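## Task

Move the metal door knob and the timer with a black round cap onto the desk that only arm1 can reach. Move the blue square cup and the grey steel power module onto the work bench that only arm3 can reach. All four must stay upright in their current orientation, with the entire base resting on the top surface. The attempt fails if any of them ends up on the floor or a lower shelf while no gripper holds it. Placements that stay put only because a robot is holding them do not count. At the end, open the grippers and move the arms away.

## Robot and tools

Robots: three identical i2rt Big YAM arms named arm1, arm2 and arm3. Each has six joints, a two-finger gripper and a wrist camera. When joints 1 and 6 are at zero and the hand is level and pointing ahead, the wrist camera rides on top of the hand and looks toward the fingertips. The hand can reach roughly 1.0 m from the joint-1 axis. Joints move at different speeds, so the hand may take a wide, curved path between postures. The robots act independently: if one stalls, the others keep going.

Cameras: arm1_cam_wrist, arm2_cam_wrist and arm3_cam_wrist are fisheye, 616x616 pixels. room_a (672x504, about 90 deg vertical view) and room_b (672x504, about 70 deg) are fixed in the room. Pixel (0, 0) is the top-left corner of an image.

Frame: there is one shared scene frame with its origin on the floor and +z pointing up. The hand point lies midway between the fingertips. The hand's z axis runs along the fingers, and its y axis is the direction in which the fingers open and close. Robot foot poses are not printed.

Tool execute_actions. Argument actions is a list containing either one action or nothing; an empty list only returns the state and images. An action is an object keyed by arm name (any of arm1, arm2, arm3). Each arm's entry holds only joints, an object of absolute targets by name, not offsets:
- joint1_rad: -2.879 to 2.879 rad. Turns the whole arm about its foot; positive is counter-clockwise seen from above; at zero the arm extends in the direction the foot faces.
- joint2_rad: 0 to 3.141 rad. Shoulder: at zero the upper arm points roughly level and backward; increasing it lifts the arm up and then forward.
- joint3_rad: 0 to 3.019 rad. Elbow: zero folds the forearm against the upper arm; increasing it opens the elbow.
- joint4_rad: -1.692 to 1.57 rad. Hand pitch; positive tilts the fingers up.
- joint5_rad: -1.57 to 1.57 rad. Sideways hand swing; positive goes to the arm's right.
- joint6_rad: -2.094 to 2.094 rad. Hand roll; positive is clockwise when viewed from behind the hand.
- gripper_m: 0 to 0.093 m, the gap between fingertips. Each finger presses with at most about 50 to 62 N.
All motions in one action start at the same moment and may finish at different times. Any joint or arm you leave out may keep pushing toward an older target. Unknown keys or out-of-range numbers get the whole call rejected, and nothing moves. The optional cameras argument is a list of camera names, or "all"; omitting it or passing null gives every camera, and [] gives none. The pictures line tells which camera each returned image comes from.

Tool wait: seconds, from 0 to 10. It sends no new command and returns the same kind of state and images.

Tool zoom_image: camera (one of the five names) and region [x0, y0, x1, y1] in pixels of that camera's most recent full image, at most 504 by 504 pixels. It returns a closer view.

Tool finished_scene: scene, the number of the current scene. Call it only when the goal is reached and stable; it cannot be reversed. Its result reports success and gives the next task, if there is one.

Reading results. joint_positions lists the current joint values. A joint counts as arrived within these margins: 0.045, 0.14, 0.09, 0.055, 0.03 and 0.035 rad for joints 1 to 6, and 0.003 m for the gripper. joint_status describes how each commanded motion ended:
- off_target: the joint stopped short and may still be pushing.
- contact_stop: the joint gave up its target and holds where it stopped.
- time_out: the joint ran out of time. It either holds where it stopped, or keeps pushing toward its target, or toward a point no farther than 0.375, 0.375, 0.113, 0.225, 0.075 and 0.3 rad (joints 1 to 6) from its position. It can resume moving if the path frees up.
- not_followed: a safety check blocked the arm's joint targets, shown by a "joint command not followed" line, usually with a cause. The gripper target is still carried out. The arm may retry the blocked targets on later actions until you send passing targets.
- limit_stop_at_motor_heat: the arm quit because of heat; resend the target afterwards.
on_its_own lists what moves without being commanded in this call; "held at" gives a joint's current target, not its position. To relieve a joint that keeps pushing, command its reported position. A tiny change from the current position may produce no motion. A joint holding weight sags over time. Joint torques are listed per arm joint in order; they are raw drive output with offsets, scaling and noise, so treat them as rough hints only.

Heat: holding loads or pushing warms the motors, including while you are thinking. A MOTOR HOT line appears at 85 °C. At 100 °C the arm, gripper included, goes limp and drops until it cools, with an OVER-TEMPERATURE FAULT line. Heat partly carries over between tasks.

What to avoid: the arms never stop just because they touch something, and they push hard. Never press two robots against each other; this ends the run. Hard collisions may do the same. The self- and arm-to-arm safety check can react too late and does not consider fingers, gripper housings or wrist cameras. Do not drop, slam or shove objects, and keep them from falling. Loose objects may occasionally get a small external nudge, so check placements before finishing. Between calls the robots keep executing the last command while the scene continues to run. Finish by opening the grippers and moving the arms away from the placed objects.

Each tool is called after ">>>" by a JSON object that holds its "name" and its "arguments", one argument or row to a line.

## Session

>>> {"name": "execute_actions", "arguments": {
  "actions": []
}}

Scene clock: 0.00 s.
Joint torques (N m, as the arm reports them, + toward a larger angle): no reading
arm1.joint_positions: joint1_rad=-0.795 joint2_rad=+0.243 joint3_rad=+1.582 joint4_rad=-1.501 joint5_rad=+0.242 joint6_rad=-0.533 gripper_m=+0.094
arm1.joint_status: not commanded
arm1.hand: x=+0.7016 y=-0.9361 z=+1.5252 quat_wxyz=(-0.536, -0.015, -0.762, +0.364) (m; scene frame)
arm2.joint_positions: joint1_rad=-0.379 joint2_rad=+0.280 joint3_rad=+1.594 joint4_rad=-1.357 joint5_rad=-0.018 joint6_rad=-0.620 gripper_m=+0.094
arm2.joint_status: not commanded
arm2.hand: x=+0.2149 y=+0.2271 z=+1.6381 quat_wxyz=(+0.074, -0.628, -0.351, +0.691) (m; scene frame)
arm3.joint_positions: joint1_rad=-0.737 joint2_rad=+0.514 joint3_rad=+1.307 joint4_rad=-1.356 joint5_rad=+0.161 joint6_rad=-0.420 gripper_m=+0.094
arm3.joint_status: not commanded
arm3.hand: x=-1.1348 y=+0.6012 z=+1.3815 quat_wxyz=(+0.057, -0.804, -0.343, +0.483) (m; scene frame)
pictures: arm1_cam_wrist, arm2_cam_wrist, arm3_cam_wrist, room_a, room_b
Images, in order (width x height): arm1_cam_wrist 616x616, arm2_cam_wrist 616x616, arm3_cam_wrist 616x616, room_a 672x504, room_b 672x504.

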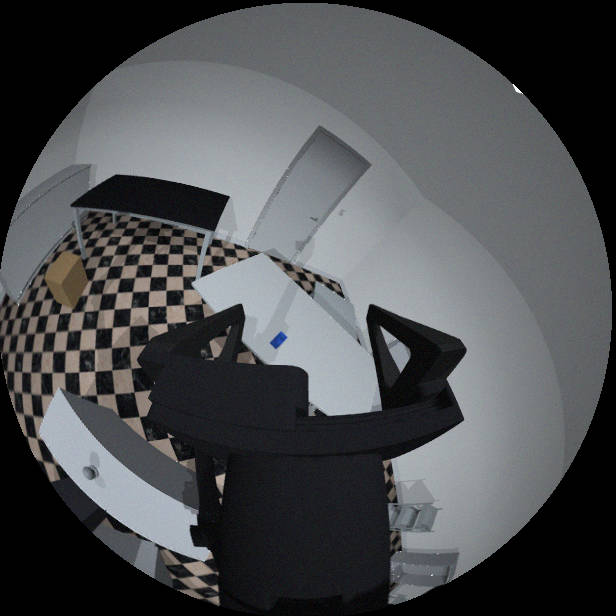

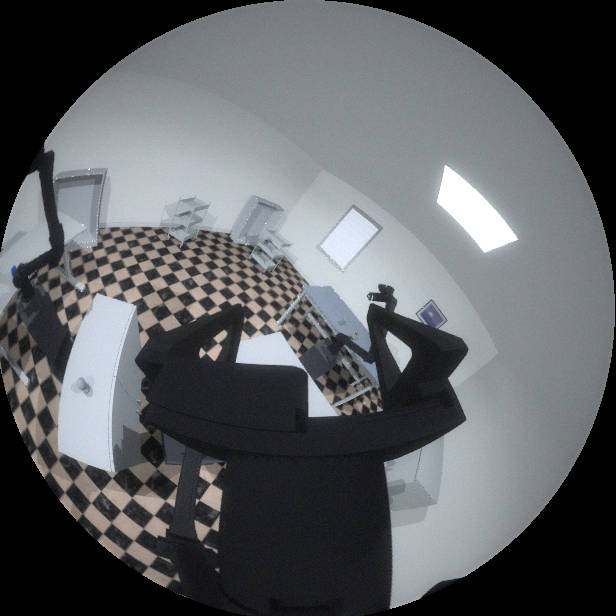

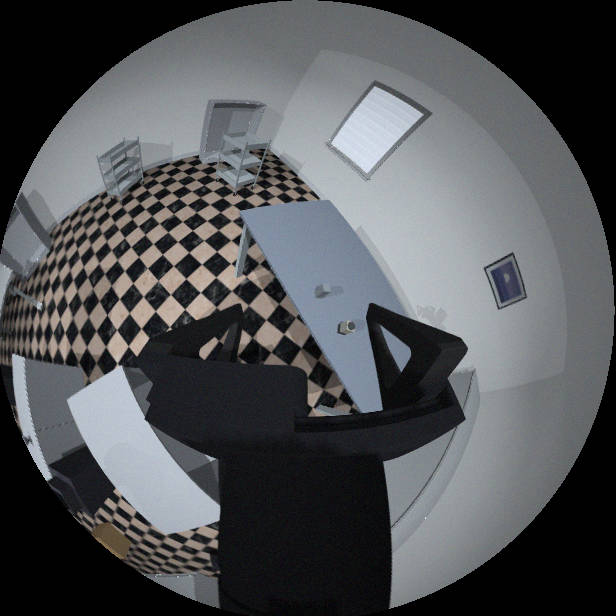

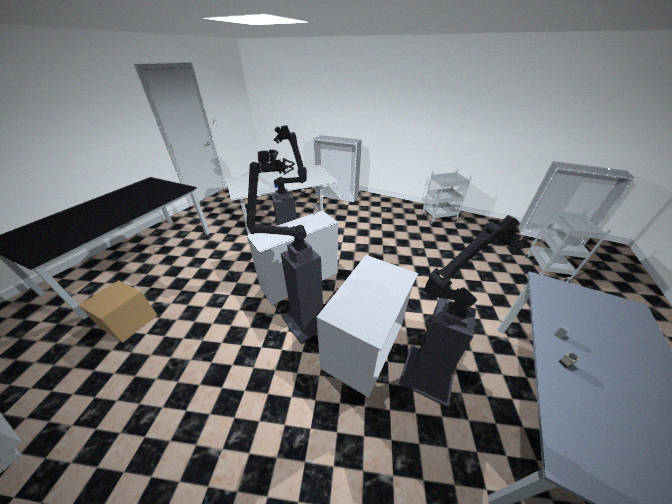

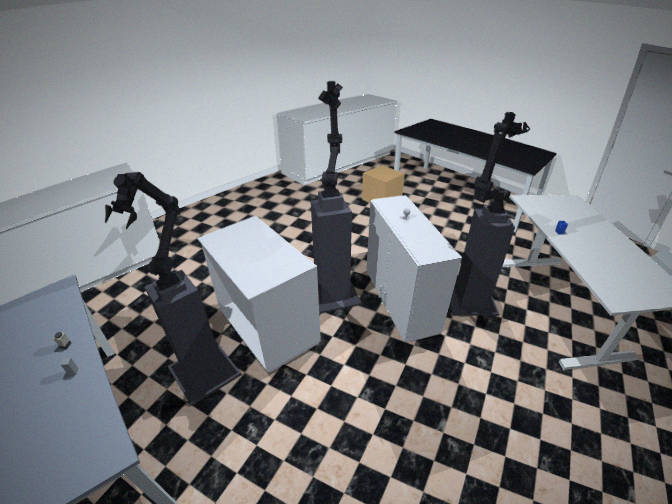

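>>> {"name": "execute_actions", "arguments": {
  "actions": []
}}

Scene clock: 21.20 s.
Joint torques (N m, as the arm reports them, + toward a larger angle): arm1=[ 0.16  7.8   4.24  2.08 -0.01  0.  ] | arm2=[1.05 8.96 4.51 2.18 0.   0.05] | arm3=[ 0.02  2.72 10.97  1.92 -0.05  0.08]
arm1.joint_positions: joint1_rad=-0.795 joint2_rad=+0.243 joint3_rad=+1.582 joint4_rad=-1.501 joint5_rad=+0.242 joint6_rad=-0.533 gripper_m=+0.094
arm1.joint_status: not commanded
arm1.hand: x=+0.7016 y=-0.9361 z=+1.5252 quat_wxyz=(-0.536, -0.015, -0.762, +0.364) (m; scene frame)
arm2.joint_positions: joint1_rad=-0.379 joint2_rad=+0.280 joint3_rad=+1.594 joint4_rad=-1.357 joint5_rad=-0.018 joint6_rad=-0.620 gripper_m=+0.094
arm2.joint_status: not commanded
arm2.hand: x=+0.2149 y=+0.2271 z=+1.6381 quat_wxyz=(+0.074, -0.628, -0.351, +0.691) (m; scene frame)
arm3.joint_positions: joint1_rad=-0.737 joint2_rad=+0.514 joint3_rad=+1.307 joint4_rad=-1.356 joint5_rad=+0.161 joint6_rad=-0.420 gripper_m=+0.094
arm3.joint_status: not commanded
arm3.hand: x=-1.1348 y=+0.6012 z=+1.3815 quat_wxyz=(+0.057, -0.804, -0.343, +0.483) (m; scene frame)
pictures: arm1_cam_wrist, arm2_cam_wrist, arm3_cam_wrist, room_a, room_b
Images, in order (width x height): arm1_cam_wrist 616x616, arm2_cam_wrist 616x616, arm3_cam_wrist 616x616, room_a 672x504, room_b 672x504.

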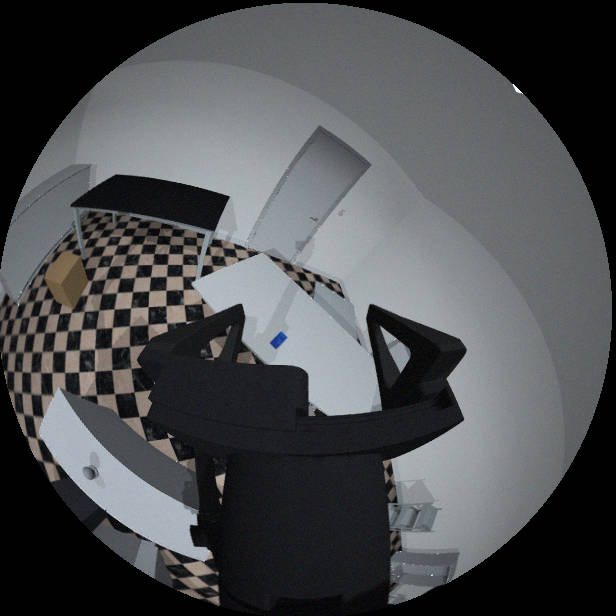

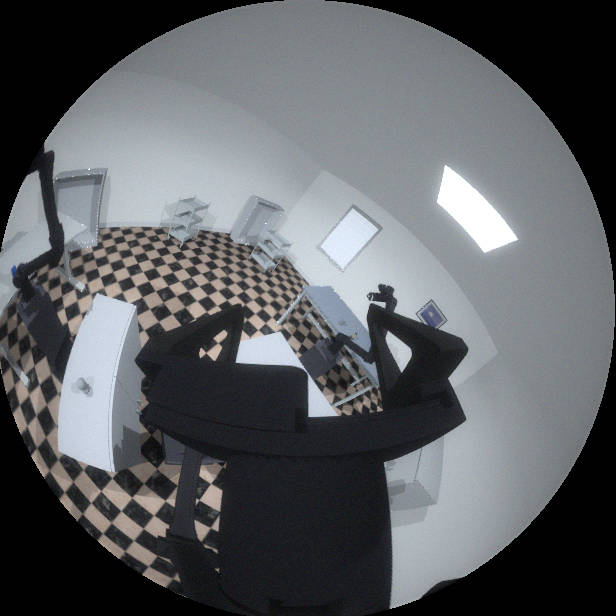

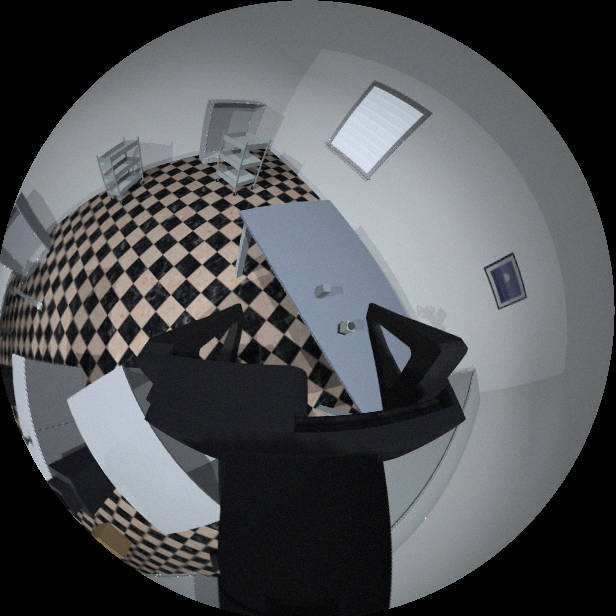

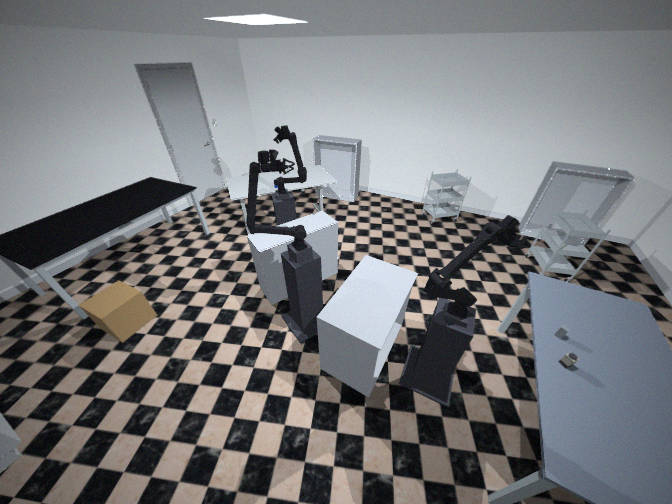

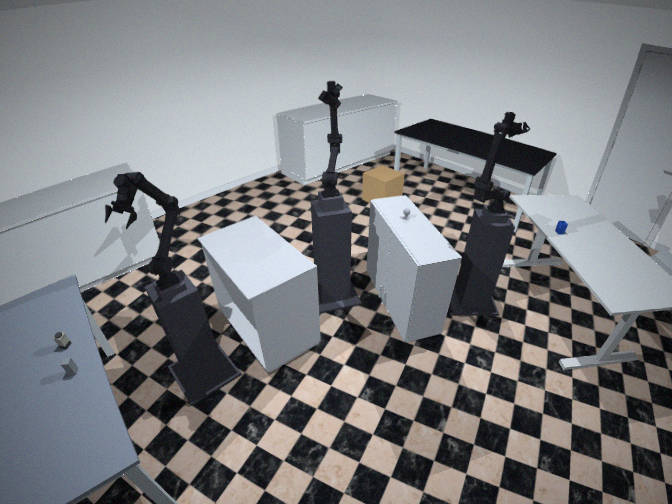

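>>> {"name": "execute_actions", "arguments": {
  "actions": [
    {"arm1":{"joints":{"joint1_rad":-0.75,"joint2_rad":1.9,"joint3_rad":1.62,"joint4_rad":-1.29,"joint5_rad":0,"joint6_rad":0}},"arm2":{"joints":{"joint1_rad":1.4,"joint2_rad":0.9,"joint3_rad":1.3,"joint4_rad":-1.3,"joint5_rad":0,"joint6_rad":0}},"arm3":{"joints":{"joint1_rad":-0.8,"joint2_rad":1.9,"joint3_rad":1.62,"joint4_rad":-1.29,"joint5_rad":0,"joint6_rad":0}}}
  ]
}}

Scene clock: 32.73 s.
Joint torques (N m, as the arm reports them, + toward a larger angle): arm1=[  0.97 -19.25   7.56   0.49  -0.14   0.1 ] | arm2=[ 1.44 -4.13 10.06  1.61  0.01  0.18] | arm3=[ -0.2  -16.72  12.54   0.27  -0.19   0.18]
arm1.joint_positions: joint1_rad=-0.760 joint2_rad=+1.887 joint3_rad=+1.619 joint4_rad=-1.295 joint5_rad=+0.003 joint6_rad=-0.015 gripper_m=+0.094
arm1.joint_status: all done
arm1.hand: x=+1.2588 y=-1.0900 z=+1.0235 quat_wxyz=(+0.000, -0.160, -0.987, +0.004) (m; scene frame)
arm2.joint_positions: joint1_rad=+1.394 joint2_rad=+0.899 joint3_rad=+1.278 joint4_rad=-1.306 joint5_rad=+0.000 joint6_rad=-0.016 gripper_m=+0.094
arm2.joint_status: all done
arm2.hand: x=+0.4194 y=-0.0496 z=+1.3937 quat_wxyz=(-0.277, -0.440, -0.840, +0.156) (m; scene frame)
arm3.joint_positions: joint1_rad=-0.796 joint2_rad=+1.917 joint3_rad=+1.589 joint4_rad=-1.290 joint5_rad=+0.003 joint6_rad=-0.015 gripper_m=+0.094
arm3.joint_status: all done
arm3.hand: x=-1.4602 y=+0.4405 z=+0.9580 quat_wxyz=(+0.006, -0.977, -0.214, -0.024) (m; scene frame)
pictures: arm1_cam_wrist, arm2_cam_wrist, arm3_cam_wrist, room_a, room_b
Images, in order (width x height): arm1_cam_wrist 616x616, arm2_cam_wrist 616x616, arm3_cam_wrist 616x616, room_a 672x504, room_b 672x504.

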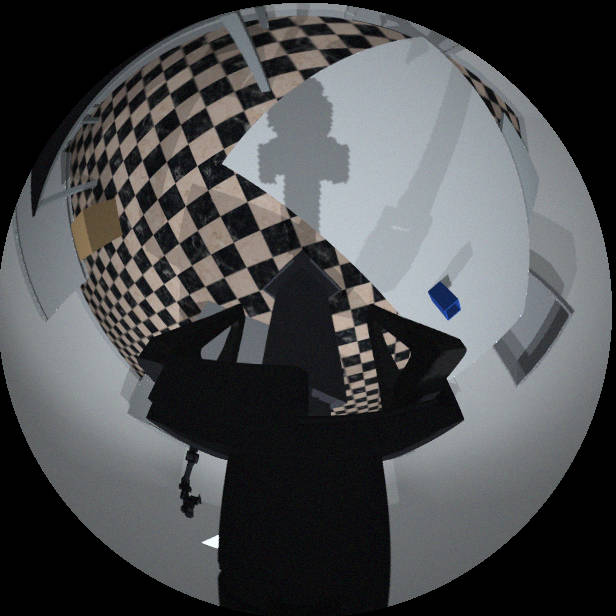

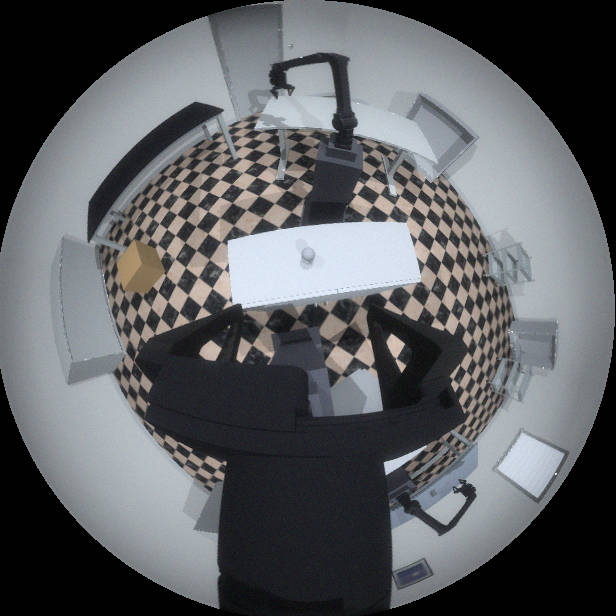

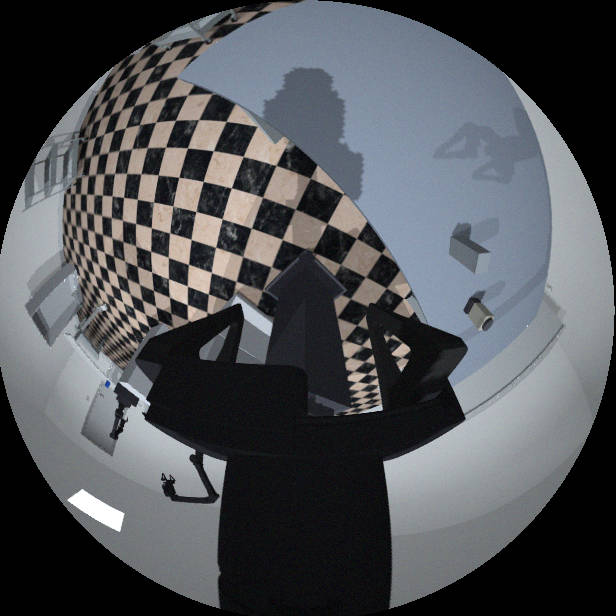

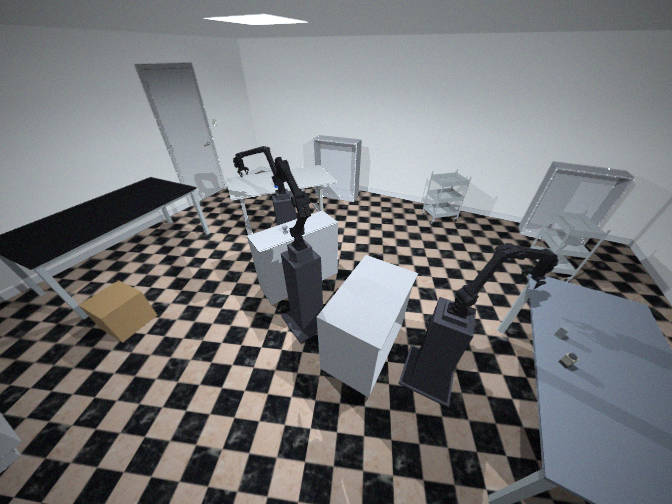

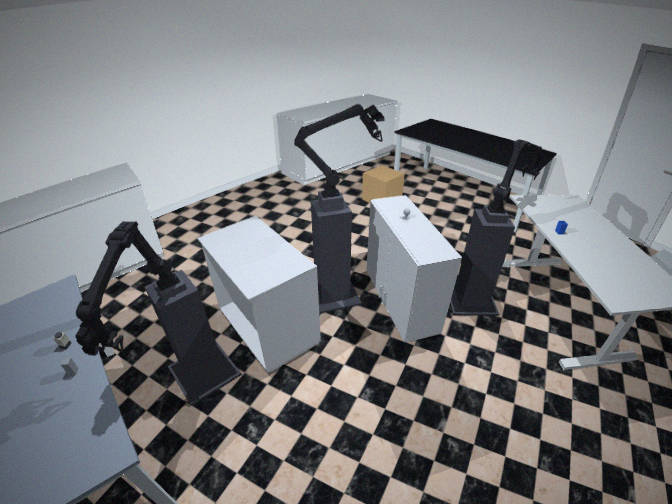

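>>> {"name": "execute_actions", "arguments": {
  "actions": [
    {"arm1":{"joints":{"joint1_rad":-1.35,"joint2_rad":1.95}},"arm2":{"joints":{"joint2_rad":1.95,"joint3_rad":1.65,"joint4_rad":-1.27}},"arm3":{"joints":{"joint1_rad":-1.6,"joint2_rad":1.92,"joint3_rad":1.68,"joint4_rad":-1.33}}}
  ],
  "cameras": ["arm1_cam_wrist","arm2_cam_wrist","arm3_cam_wrist"]
}}

Scene clock: 45.07 s.
Joint torques (N m, as the arm reports them, + toward a larger angle): arm1=[  0.55 -18.7    7.43   0.42  -0.09   0.08] | arm2=[  0.75 -18.08   9.01   0.09   0.02   0.17] | arm3=[ -0.09 -15.72  13.36  -0.08  -0.17   0.15]
arm1.joint_positions: joint1_rad=-1.356 joint2_rad=+1.927 joint3_rad=+1.619 joint4_rad=-1.295 joint5_rad=+0.002 joint6_rad=-0.013 gripper_m=+0.094
arm1.joint_status: all done
arm1.hand: x=+1.0580 y=-1.3608 z=+1.0035 quat_wxyz=(+0.017, -0.444, -0.896, -0.004) (m; scene frame)
arm2.joint_positions: joint1_rad=+1.394 joint2_rad=+1.950 joint3_rad=+1.633 joint4_rad=-1.270 joint5_rad=+0.000 joint6_rad=-0.016 gripper_m=+0.094
arm2.joint_status: all done
arm2.hand: x=+0.5519 y=-0.2536 z=+1.0728 quat_wxyz=(+0.008, -0.465, -0.885, +0.001) (m; scene frame)
arm3.joint_positions: joint1_rad=-1.597 joint2_rad=+1.919 joint3_rad=+1.642 joint4_rad=-1.321 joint5_rad=+0.002 joint6_rad=-0.012 gripper_m=+0.094
arm3.joint_status: all done
arm3.hand: x=-1.4774 y=+0.8846 z=+0.9766 quat_wxyz=(-0.001, -0.983, +0.185, -0.014) (m; scene frame)
pictures: arm1_cam_wrist, arm2_cam_wrist, arm3_cam_wrist
Images, in order (width x height): arm1_cam_wrist 616x616, arm2_cam_wrist 616x616, arm3_cam_wrist 616x616.

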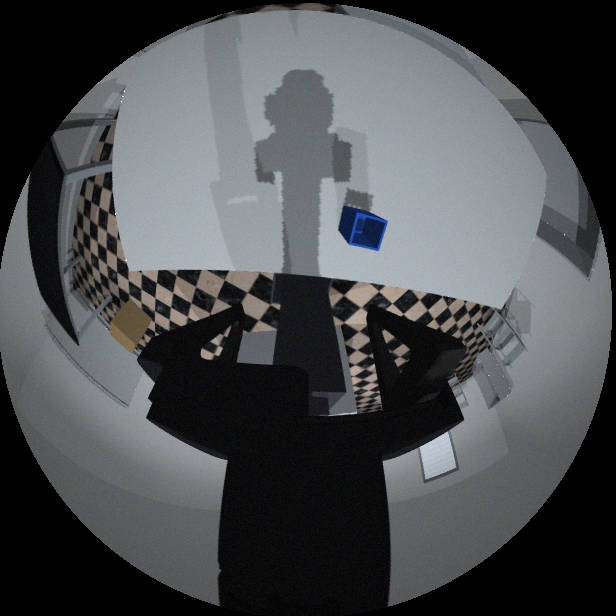

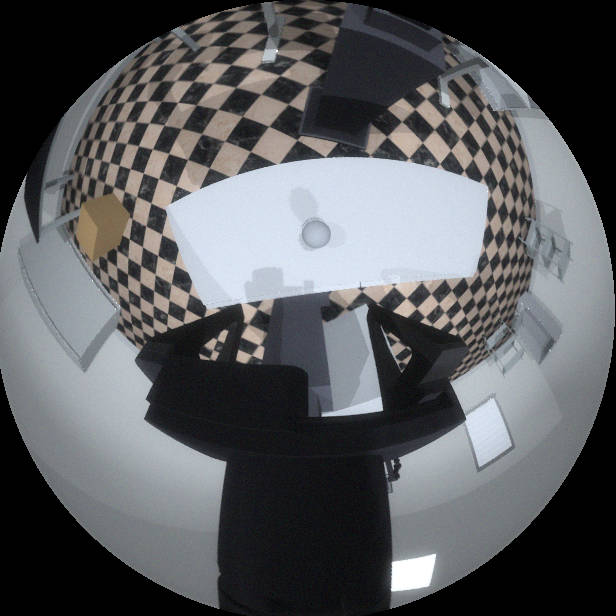

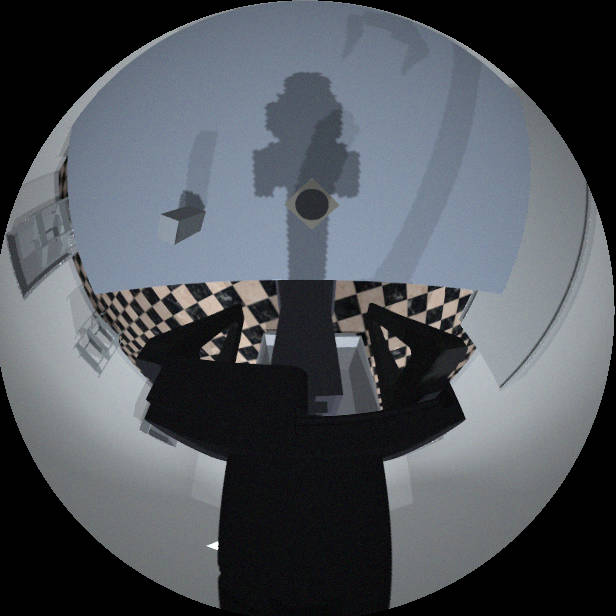

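>>> {"name": "execute_actions", "arguments": {
  "actions": [
    {"arm1":{"joints":{"joint1_rad":-1.52,"joint2_rad":2.24,"joint3_rad":1.79,"joint4_rad":-1.10}},"arm2":{"joints":{"joint1_rad":1.36,"joint2_rad":2.27,"joint3_rad":1.79,"joint4_rad":-1.075}},"arm3":{"joints":{"joint1_rad":-1.615,"joint2_rad":2.30,"joint3_rad":2.02,"joint4_rad":-1.26,"joint6_rad":0.75}}}
  ],
  "cameras": ["arm1_cam_wrist","arm2_cam_wrist","arm3_cam_wrist"]
}}

Scene clock: 64.03 s.
Joint torques (N m, as the arm reports them, + toward a larger angle): arm1=[  0.6  -24.4    8.82   0.63  -0.03   0.08] | arm2=[  1.09 -21.12   8.56   0.36  -0.01   0.17] | arm3=[ -0.39 -21.95  13.61   0.41  -0.12   0.2 ]
arm1.joint_positions: joint1_rad=-1.527 joint2_rad=+2.247 joint3_rad=+1.758 joint4_rad=-1.110 joint5_rad=+0.000 joint6_rad=-0.013 gripper_m=+0.094
arm1.joint_status: all done
arm1.hand: x=+1.0047 y=-1.4736 z=+0.8621 quat_wxyz=(+0.014, -0.519, -0.855, -0.005) (m; scene frame)
arm2.joint_positions: joint1_rad=+1.364 joint2_rad=+2.271 joint3_rad=+1.770 joint4_rad=-1.083 joint5_rad=+0.000 joint6_rad=-0.015 gripper_m=+0.094
arm2.joint_status: all done
arm2.hand: x=+0.5705 y=-0.3202 z=+0.9280 quat_wxyz=(+0.006, -0.479, -0.878, +0.001) (m; scene frame)
arm3.joint_positions: joint1_rad=-1.611 joint2_rad=+2.334 joint3_rad=+1.976 joint4_rad=-1.265 joint5_rad=+0.002 joint6_rad=+0.734 gripper_m=+0.094
arm3.joint_status: all done
arm3.hand: x=-1.5683 y=+0.9315 z=+0.8412 quat_wxyz=(+0.006, -0.844, +0.536, -0.026) (m; scene frame)
pictures: arm1_cam_wrist, arm2_cam_wrist, arm3_cam_wrist
Images, in order (width x height): arm1_cam_wrist 616x616, arm2_cam_wrist 616x616, arm3_cam_wrist 616x616.

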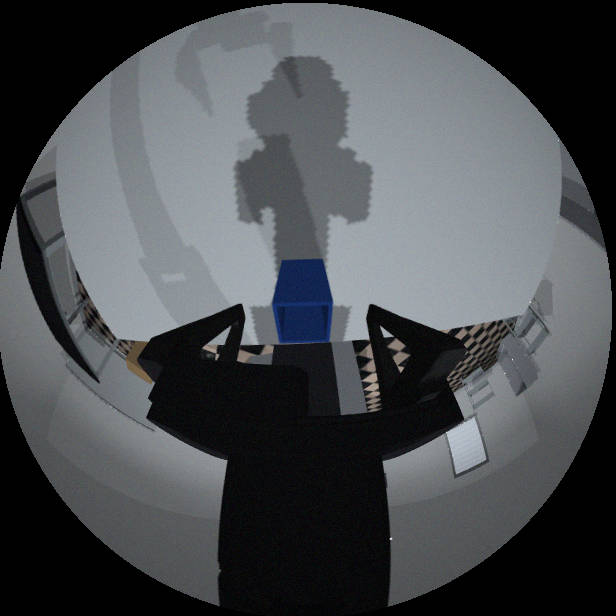

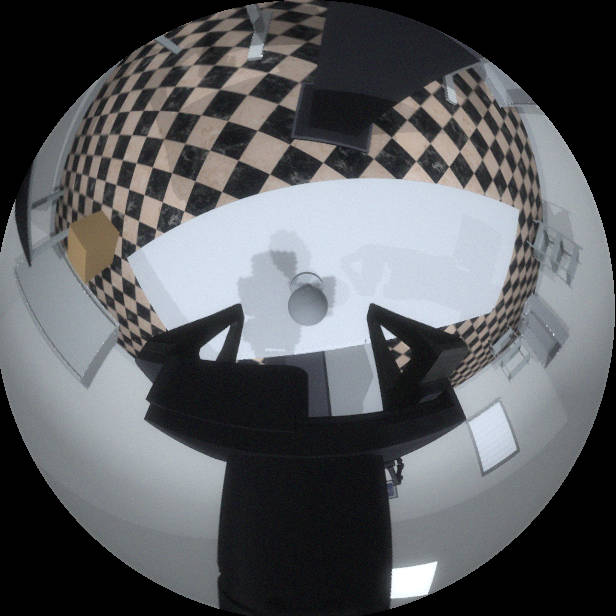

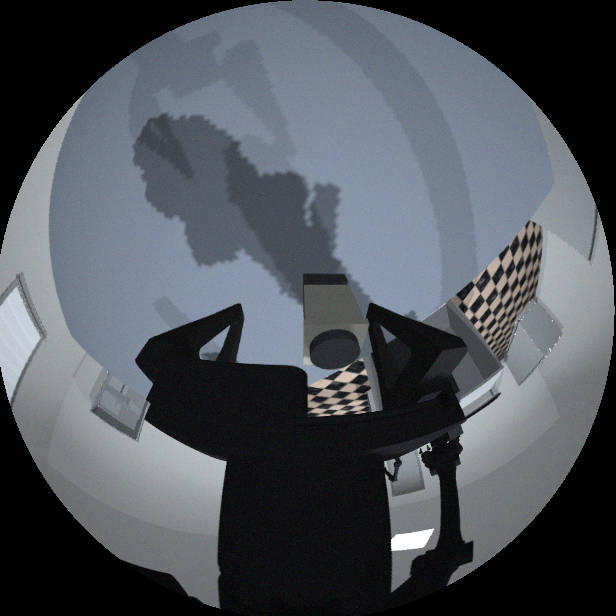

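>>> {"name": "execute_actions", "arguments": {
  "actions": [
    {"arm1":{"joints":{"joint2_rad":2.177,"joint3_rad":1.60,"joint4_rad":-0.98}},"arm2":{"joints":{"joint2_rad":2.237,"joint3_rad":1.63,"joint4_rad":-0.955}},"arm3":{"joints":{"joint1_rad":-1.585,"joint2_rad":2.18,"joint3_rad":1.745,"joint4_rad":-1.115}}}
  ],
  "cameras": ["arm1_cam_wrist","arm2_cam_wrist","arm3_cam_wrist"]
}}

Scene clock: 77.90 s.
Joint torques (N m, as the arm reports them, + toward a larger angle): arm1=[  0.66 -23.17   6.13   0.84  -0.02   0.08] | arm2=[  0.4  -19.72   6.93   0.68   0.01   0.18] | arm3=[  0.3  -18.17  10.32   0.76  -0.12   0.18]
arm1.joint_positions: joint1_rad=-1.527 joint2_rad=+2.187 joint3_rad=+1.605 joint4_rad=-0.994 joint5_rad=+0.000 joint6_rad=-0.013 gripper_m=+0.094
arm1.joint_status: all done
arm1.hand: x=+0.9918 y=-1.4483 z=+0.8485 quat_wxyz=(+0.005, -0.519, -0.855, +0.001) (m; scene frame)
arm2.joint_positions: joint1_rad=+1.364 joint2_rad=+2.230 joint3_rad=+1.630 joint4_rad=-0.965 joint5_rad=+0.000 joint6_rad=-0.015 gripper_m=+0.094
arm2.joint_status: all done
arm2.hand: x=+0.5568 y=-0.2985 z=+0.9072 quat_wxyz=(-0.001, -0.479, -0.878, +0.006) (m; scene frame)
arm3.joint_positions: joint1_rad=-1.584 joint2_rad=+2.183 joint3_rad=+1.732 joint4_rad=-1.126 joint5_rad=+0.002 joint6_rad=+0.735 gripper_m=+0.094
arm3.joint_status: all done
arm3.hand: x=-1.5374 y=+0.9000 z=+0.8522 quat_wxyz=(+0.002, -0.851, +0.526, -0.003) (m; scene frame)
pictures: arm1_cam_wrist, arm2_cam_wrist, arm3_cam_wrist
Images, in order (width x height): arm1_cam_wrist 616x616, arm2_cam_wrist 616x616, arm3_cam_wrist 616x616.

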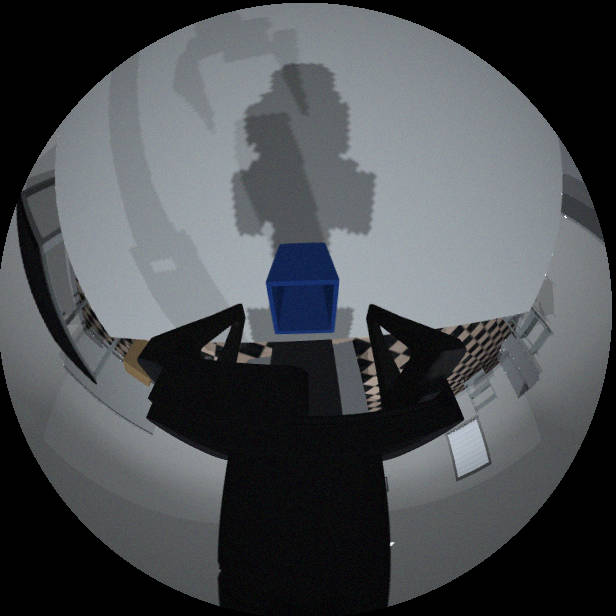

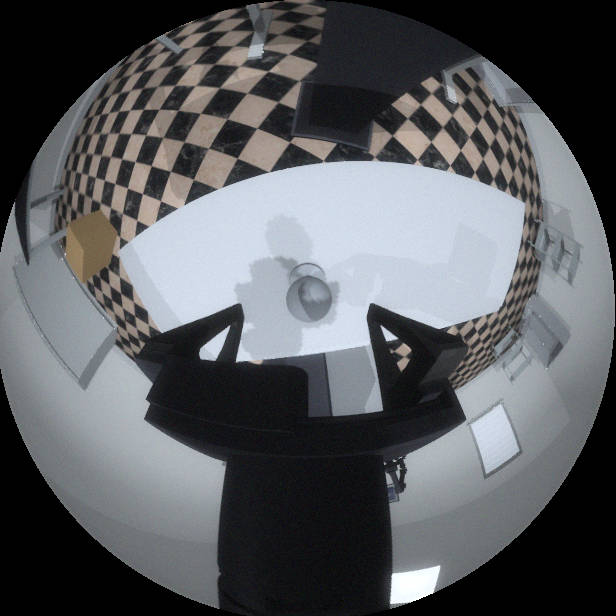

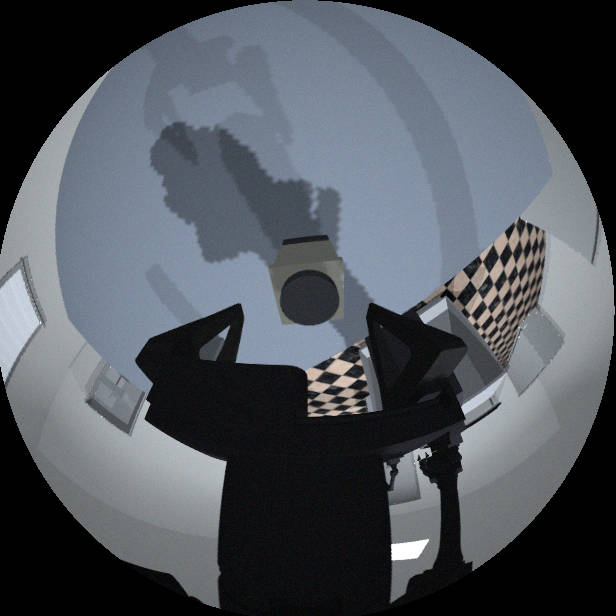

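>>> {"name": "execute_actions", "arguments": {
  "actions": [
    {"arm1":{"joints":{"joint2_rad":2.30,"joint4_rad":-0.87}},"arm2":{"joints":{"joint2_rad":2.30,"joint3_rad":1.565,"joint4_rad":-0.84}},"arm3":{"joints":{"joint2_rad":2.275,"joint4_rad":-1.03}}}
  ],
  "cameras": ["arm1_cam_wrist","arm2_cam_wrist","arm3_cam_wrist"]
}}

Scene clock: 86.80 s.
Joint torques (N m, as the arm reports them, + toward a larger angle): arm1=[  0.65 -21.82   5.72   0.82  -0.03   0.08] | arm2=[  0.54 -20.56   6.41   0.55   0.03   0.16] | arm3=[  0.04 -19.23   9.91   0.65  -0.13   0.2 ]
arm1.joint_positions: joint1_rad=-1.527 joint2_rad=+2.286 joint3_rad=+1.605 joint4_rad=-0.883 joint5_rad=+0.000 joint6_rad=-0.013 gripper_m=+0.094
arm1.joint_status: all done
arm1.hand: x=+0.9940 y=-1.4535 z=+0.7889 quat_wxyz=(+0.000, -0.519, -0.855, +0.004) (m; scene frame)
arm2.joint_positions: joint1_rad=+1.364 joint2_rad=+2.300 joint3_rad=+1.563 joint4_rad=-0.850 joint5_rad=+0.000 joint6_rad=-0.015 gripper_m=+0.094
arm2.joint_status: all done
arm2.hand: x=+0.5458 y=-0.2818 z=+0.8458 quat_wxyz=(+0.008, -0.479, -0.878, +0.001) (m; scene frame)
arm3.joint_positions: joint1_rad=-1.584 joint2_rad=+2.285 joint3_rad=+1.732 joint4_rad=-1.039 joint5_rad=+0.003 joint6_rad=+0.735 gripper_m=+0.094
arm3.joint_status: all done
arm3.hand: x=-1.5408 y=+0.9015 z=+0.7889 quat_wxyz=(+0.004, -0.851, +0.525, -0.010) (m; scene frame)
pictures: arm1_cam_wrist, arm2_cam_wrist, arm3_cam_wrist
Images, in order (width x height): arm1_cam_wrist 616x616, arm2_cam_wrist 616x616, arm3_cam_wrist 616x616.

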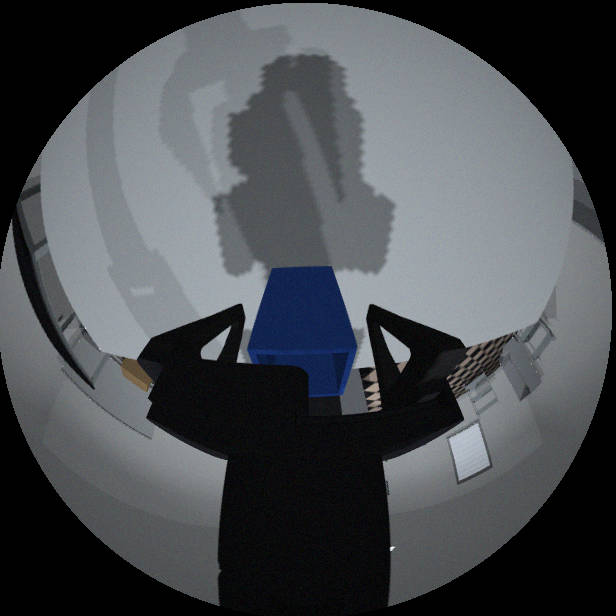

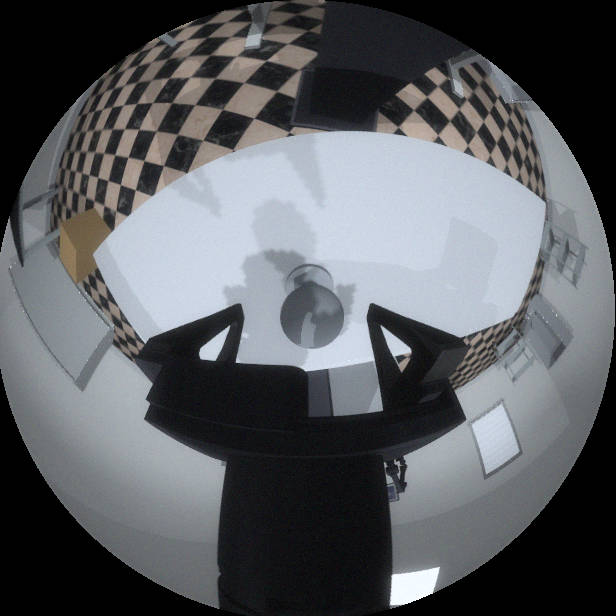

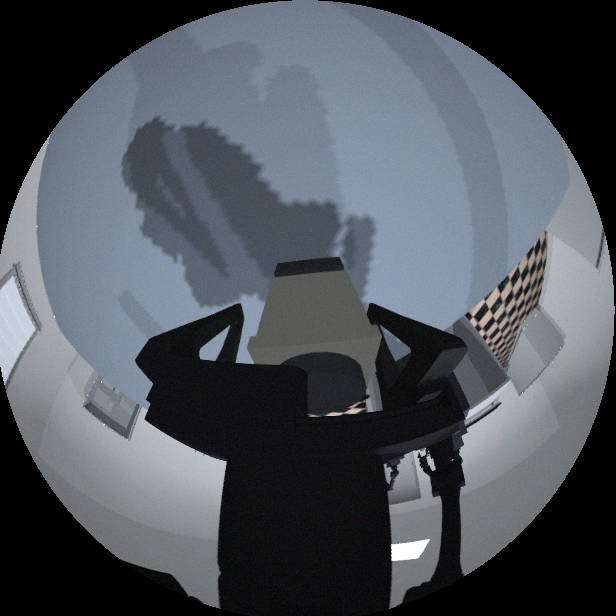

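>>> {"name": "execute_actions", "arguments": {
  "actions": [
    {"arm1":{"joints":{"gripper_m":0.03}},"arm2":{"joints":{"joint2_rad":2.36,"joint4_rad":-0.79}},"arm3":{"joints":{"gripper_m":0.03}}}
  ],
  "cameras": ["arm1_cam_wrist","arm2_cam_wrist","arm3_cam_wrist"]
}}

Scene clock: 92.10 s.
Joint torques (N m, as the arm reports them, + toward a larger angle): arm1=[  0.61 -21.97   5.69   0.81  -0.03   0.08] | arm2=[  0.57 -19.69   6.18   0.64   0.02   0.18] | arm3=[ -0.11 -19.16   9.93   0.59  -0.09   0.18]
arm1.joint_positions: joint1_rad=-1.527 joint2_rad=+2.286 joint3_rad=+1.605 joint4_rad=-0.883 joint5_rad=+0.000 joint6_rad=-0.013 gripper_m=+0.053
arm1.joint_status: gripper_m off_target (ended at +0.053, target +0.030)
arm1.hand: x=+0.9940 y=-1.4536 z=+0.7889 quat_wxyz=(+0.000, -0.519, -0.855, +0.004) (m; scene frame)
arm2.joint_positions: joint1_rad=+1.364 joint2_rad=+2.350 joint3_rad=+1.563 joint4_rad=-0.799 joint5_rad=+0.000 joint6_rad=-0.015 gripper_m=+0.094
arm2.joint_status: all done
arm2.hand: x=+0.5448 y=-0.2807 z=+0.8163 quat_wxyz=(+0.008, -0.479, -0.878, +0.001) (m; scene frame)
arm3.joint_positions: joint1_rad=-1.584 joint2_rad=+2.285 joint3_rad=+1.732 joint4_rad=-1.038 joint5_rad=+0.001 joint6_rad=+0.736 gripper_m=+0.044
arm3.joint_status: gripper_m off_target (ended at +0.044, target +0.030)
arm3.hand: x=-1.5410 y=+0.9014 z=+0.7889 quat_wxyz=(+0.003, -0.851, +0.526, -0.010) (m; scene frame)
pictures: arm1_cam_wrist, arm2_cam_wrist, arm3_cam_wrist
Images, in order (width x height): arm1_cam_wrist 616x616, arm2_cam_wrist 616x616, arm3_cam_wrist 616x616.

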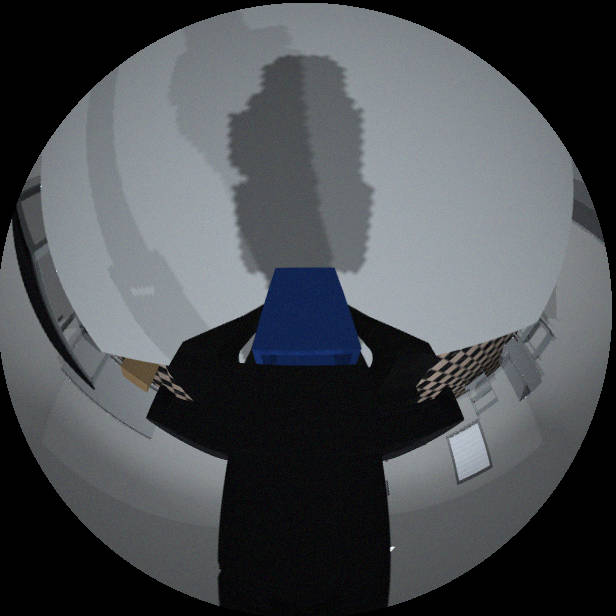

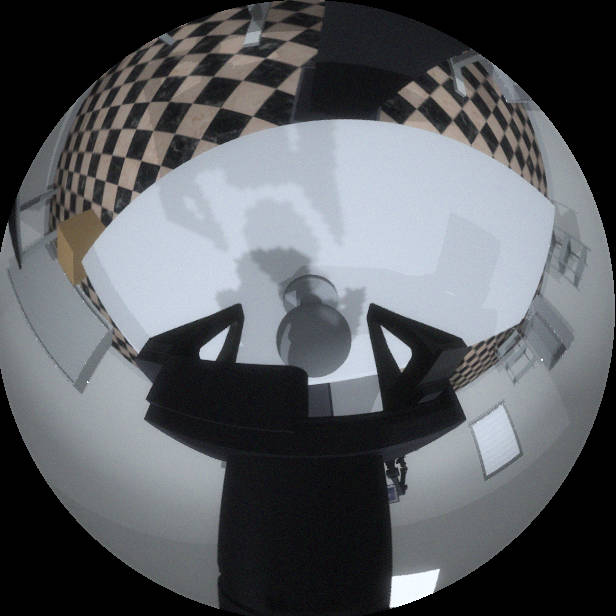

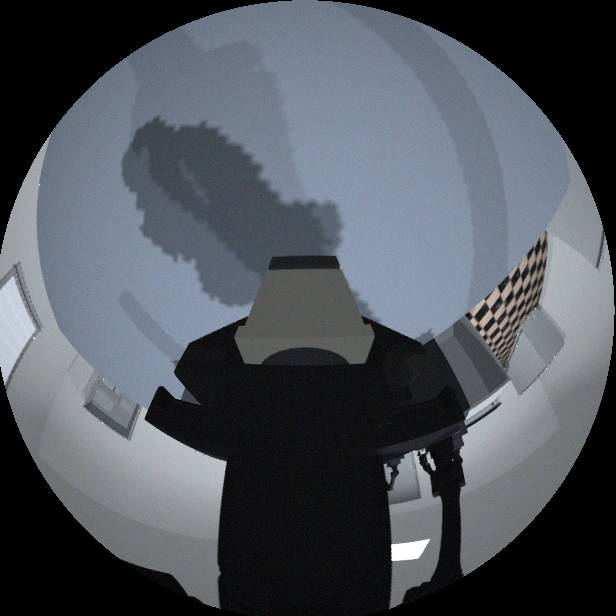

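>>> {"name": "execute_actions", "arguments": {
  "actions": [
    {"arm1":{"joints":{"joint2_rad":1.9,"joint3_rad":1.6,"joint4_rad":-1.27}},"arm2":{"joints":{"joint2_rad":1.5,"joint3_rad":1.4,"joint4_rad":-1.4}},"arm3":{"joints":{"joint2_rad":1.9,"joint3_rad":1.65,"joint4_rad":-1.32}}}
  ],
  "cameras": []
}}

>>> {"name": "execute_actions", "arguments": {
  "actions": [
    {"arm1":{"joints":{"joint1_rad":1.2}},"arm2":{"joints":{"joint1_rad":0.1,"joint2_rad":0.9}},"arm3":{"joints":{"joint1_rad":1.45,"joint6_rad":0}}}
  ]
}}

Scene clock: 104.33 s.
Joint torques (N m, as the arm reports them, + toward a larger angle): arm1=[  0.66 -18.67   8.18  -0.11  -0.03   0.08] | arm2=[  0.43 -11.85   9.67  -0.07   0.01   0.15] | arm3=[  0.03 -16.28  11.61   0.    -0.09   0.17]
arm1.joint_positions: joint1_rad=-1.527 joint2_rad=+1.879 joint3_rad=+1.590 joint4_rad=-1.257 joint5_rad=+0.000 joint6_rad=-0.013 gripper_m=+0.053
arm1.joint_status: all done
arm1.hand: x=+0.9747 y=-1.4118 z=+1.0195 quat_wxyz=(-0.008, -0.519, -0.855, +0.009) (m; scene frame)
arm2.joint_positions: joint1_rad=+1.364 joint2_rad=+1.492 joint3_rad=+1.385 joint4_rad=-1.393 joint5_rad=+0.000 joint6_rad=-0.015 gripper_m=+0.094
arm2.joint_status: all done
arm2.hand: x=+0.4703 y=-0.1545 z=+1.2075 quat_wxyz=(-0.030, -0.479, -0.877, +0.022) (m; scene frame)
arm3.joint_positions: joint1_rad=-1.584 joint2_rad=+1.910 joint3_rad=+1.630 joint4_rad=-1.312 joint5_rad=+0.001 joint6_rad=+0.736 gripper_m=+0.044
arm3.joint_status: all done
arm3.hand: x=-1.4785 y=+0.8769 z=+0.9768 quat_wxyz=(+0.003, -0.851, +0.526, -0.011) (m; scene frame)
pictures: none
No camera images: the call's "cameras" was empty. Leave "cameras" out to get every camera's image.

Scene clock: 107.13 s.
Joint torques (N m, as the arm reports them, + toward a larger angle): arm1=[ -0.42 -18.66   8.15  -0.12   0.02   0.08] | arm2=[ 0.62 -3.13  9.4   1.   -0.05  0.17] | arm3=[ -0.14 -16.48  11.66   0.     0.    -0.08]
arm1.joint_positions: joint1_rad=+1.208 joint2_rad=+1.882 joint3_rad=+1.590 joint4_rad=-1.257 joint5_rad=-0.001 joint6_rad=-0.013 gripper_m=+0.053
arm1.joint_status: all done
arm1.hand: x=+0.6822 y=-0.3274 z=+1.0179 quat_wxyz=(-0.004, +0.732, -0.681, -0.010) (m; scene frame)
arm2.joint_positions: joint1_rad=+0.106 joint2_rad=+0.903 joint3_rad=+1.385 joint4_rad=-1.393 joint5_rad=+0.001 joint6_rad=-0.014 gripper_m=+0.094
arm2.joint_status: all done
arm2.hand: x=+0.0174 y=-0.0163 z=+1.4345 quat_wxyz=(-0.136, -0.854, -0.404, +0.299) (m; scene frame)
arm3.joint_positions: joint1_rad=+1.453 joint2_rad=+1.912 joint3_rad=+1.630 joint4_rad=-1.312 joint5_rad=-0.002 joint6_rad=+0.013 gripper_m=+0.044
arm3.joint_status: all done
arm3.hand: x=-0.4341 y=+0.4051 z=+0.9764 quat_wxyz=(+0.011, -0.242, -0.970, -0.004) (m; scene frame)
pictures: arm1_cam_wrist, arm2_cam_wrist, arm3_cam_wrist, room_a, room_b
Images, in order (width x height): arm1_cam_wrist 616x616, arm2_cam_wrist 616x616, arm3_cam_wrist 616x616, room_a 672x504, room_b 672x504.

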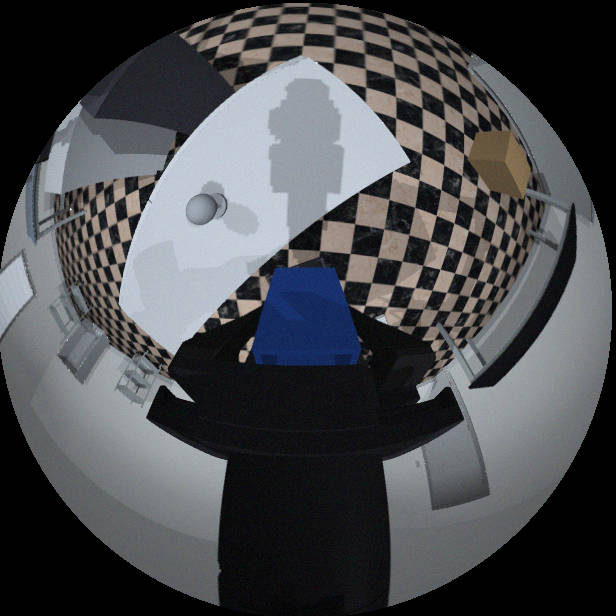

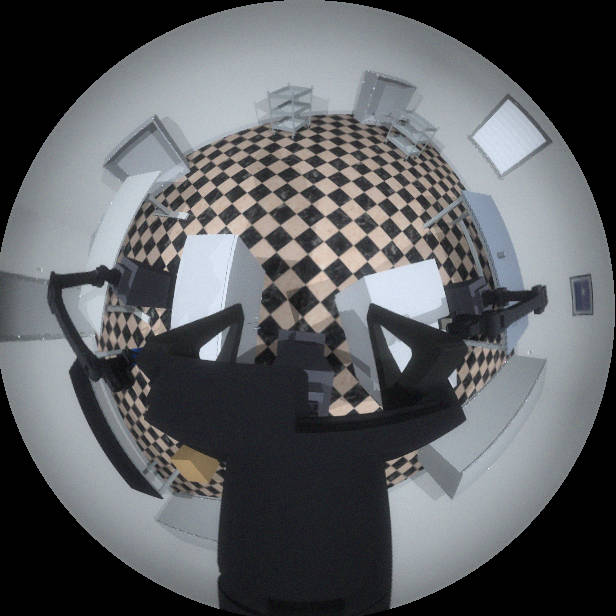

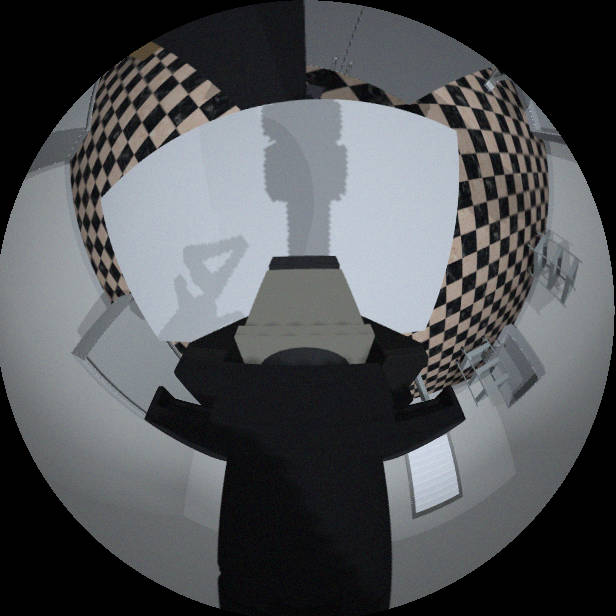

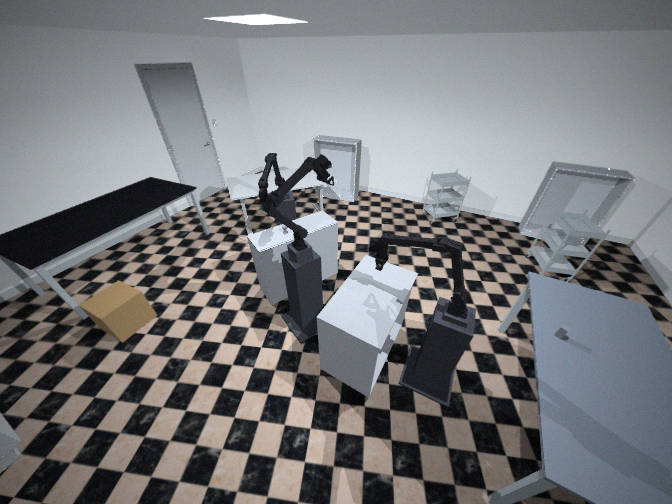

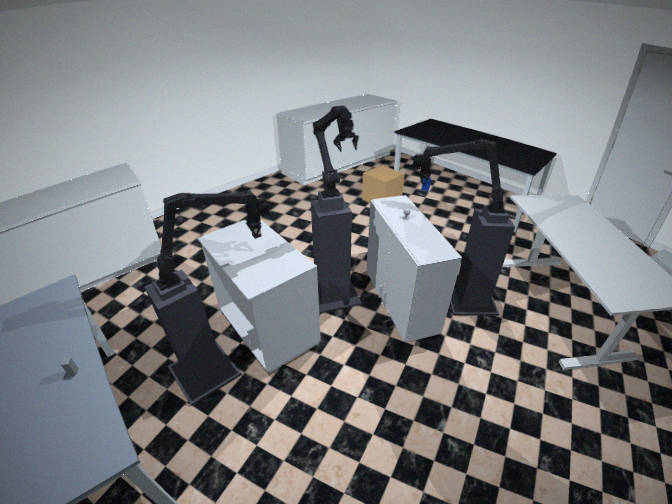

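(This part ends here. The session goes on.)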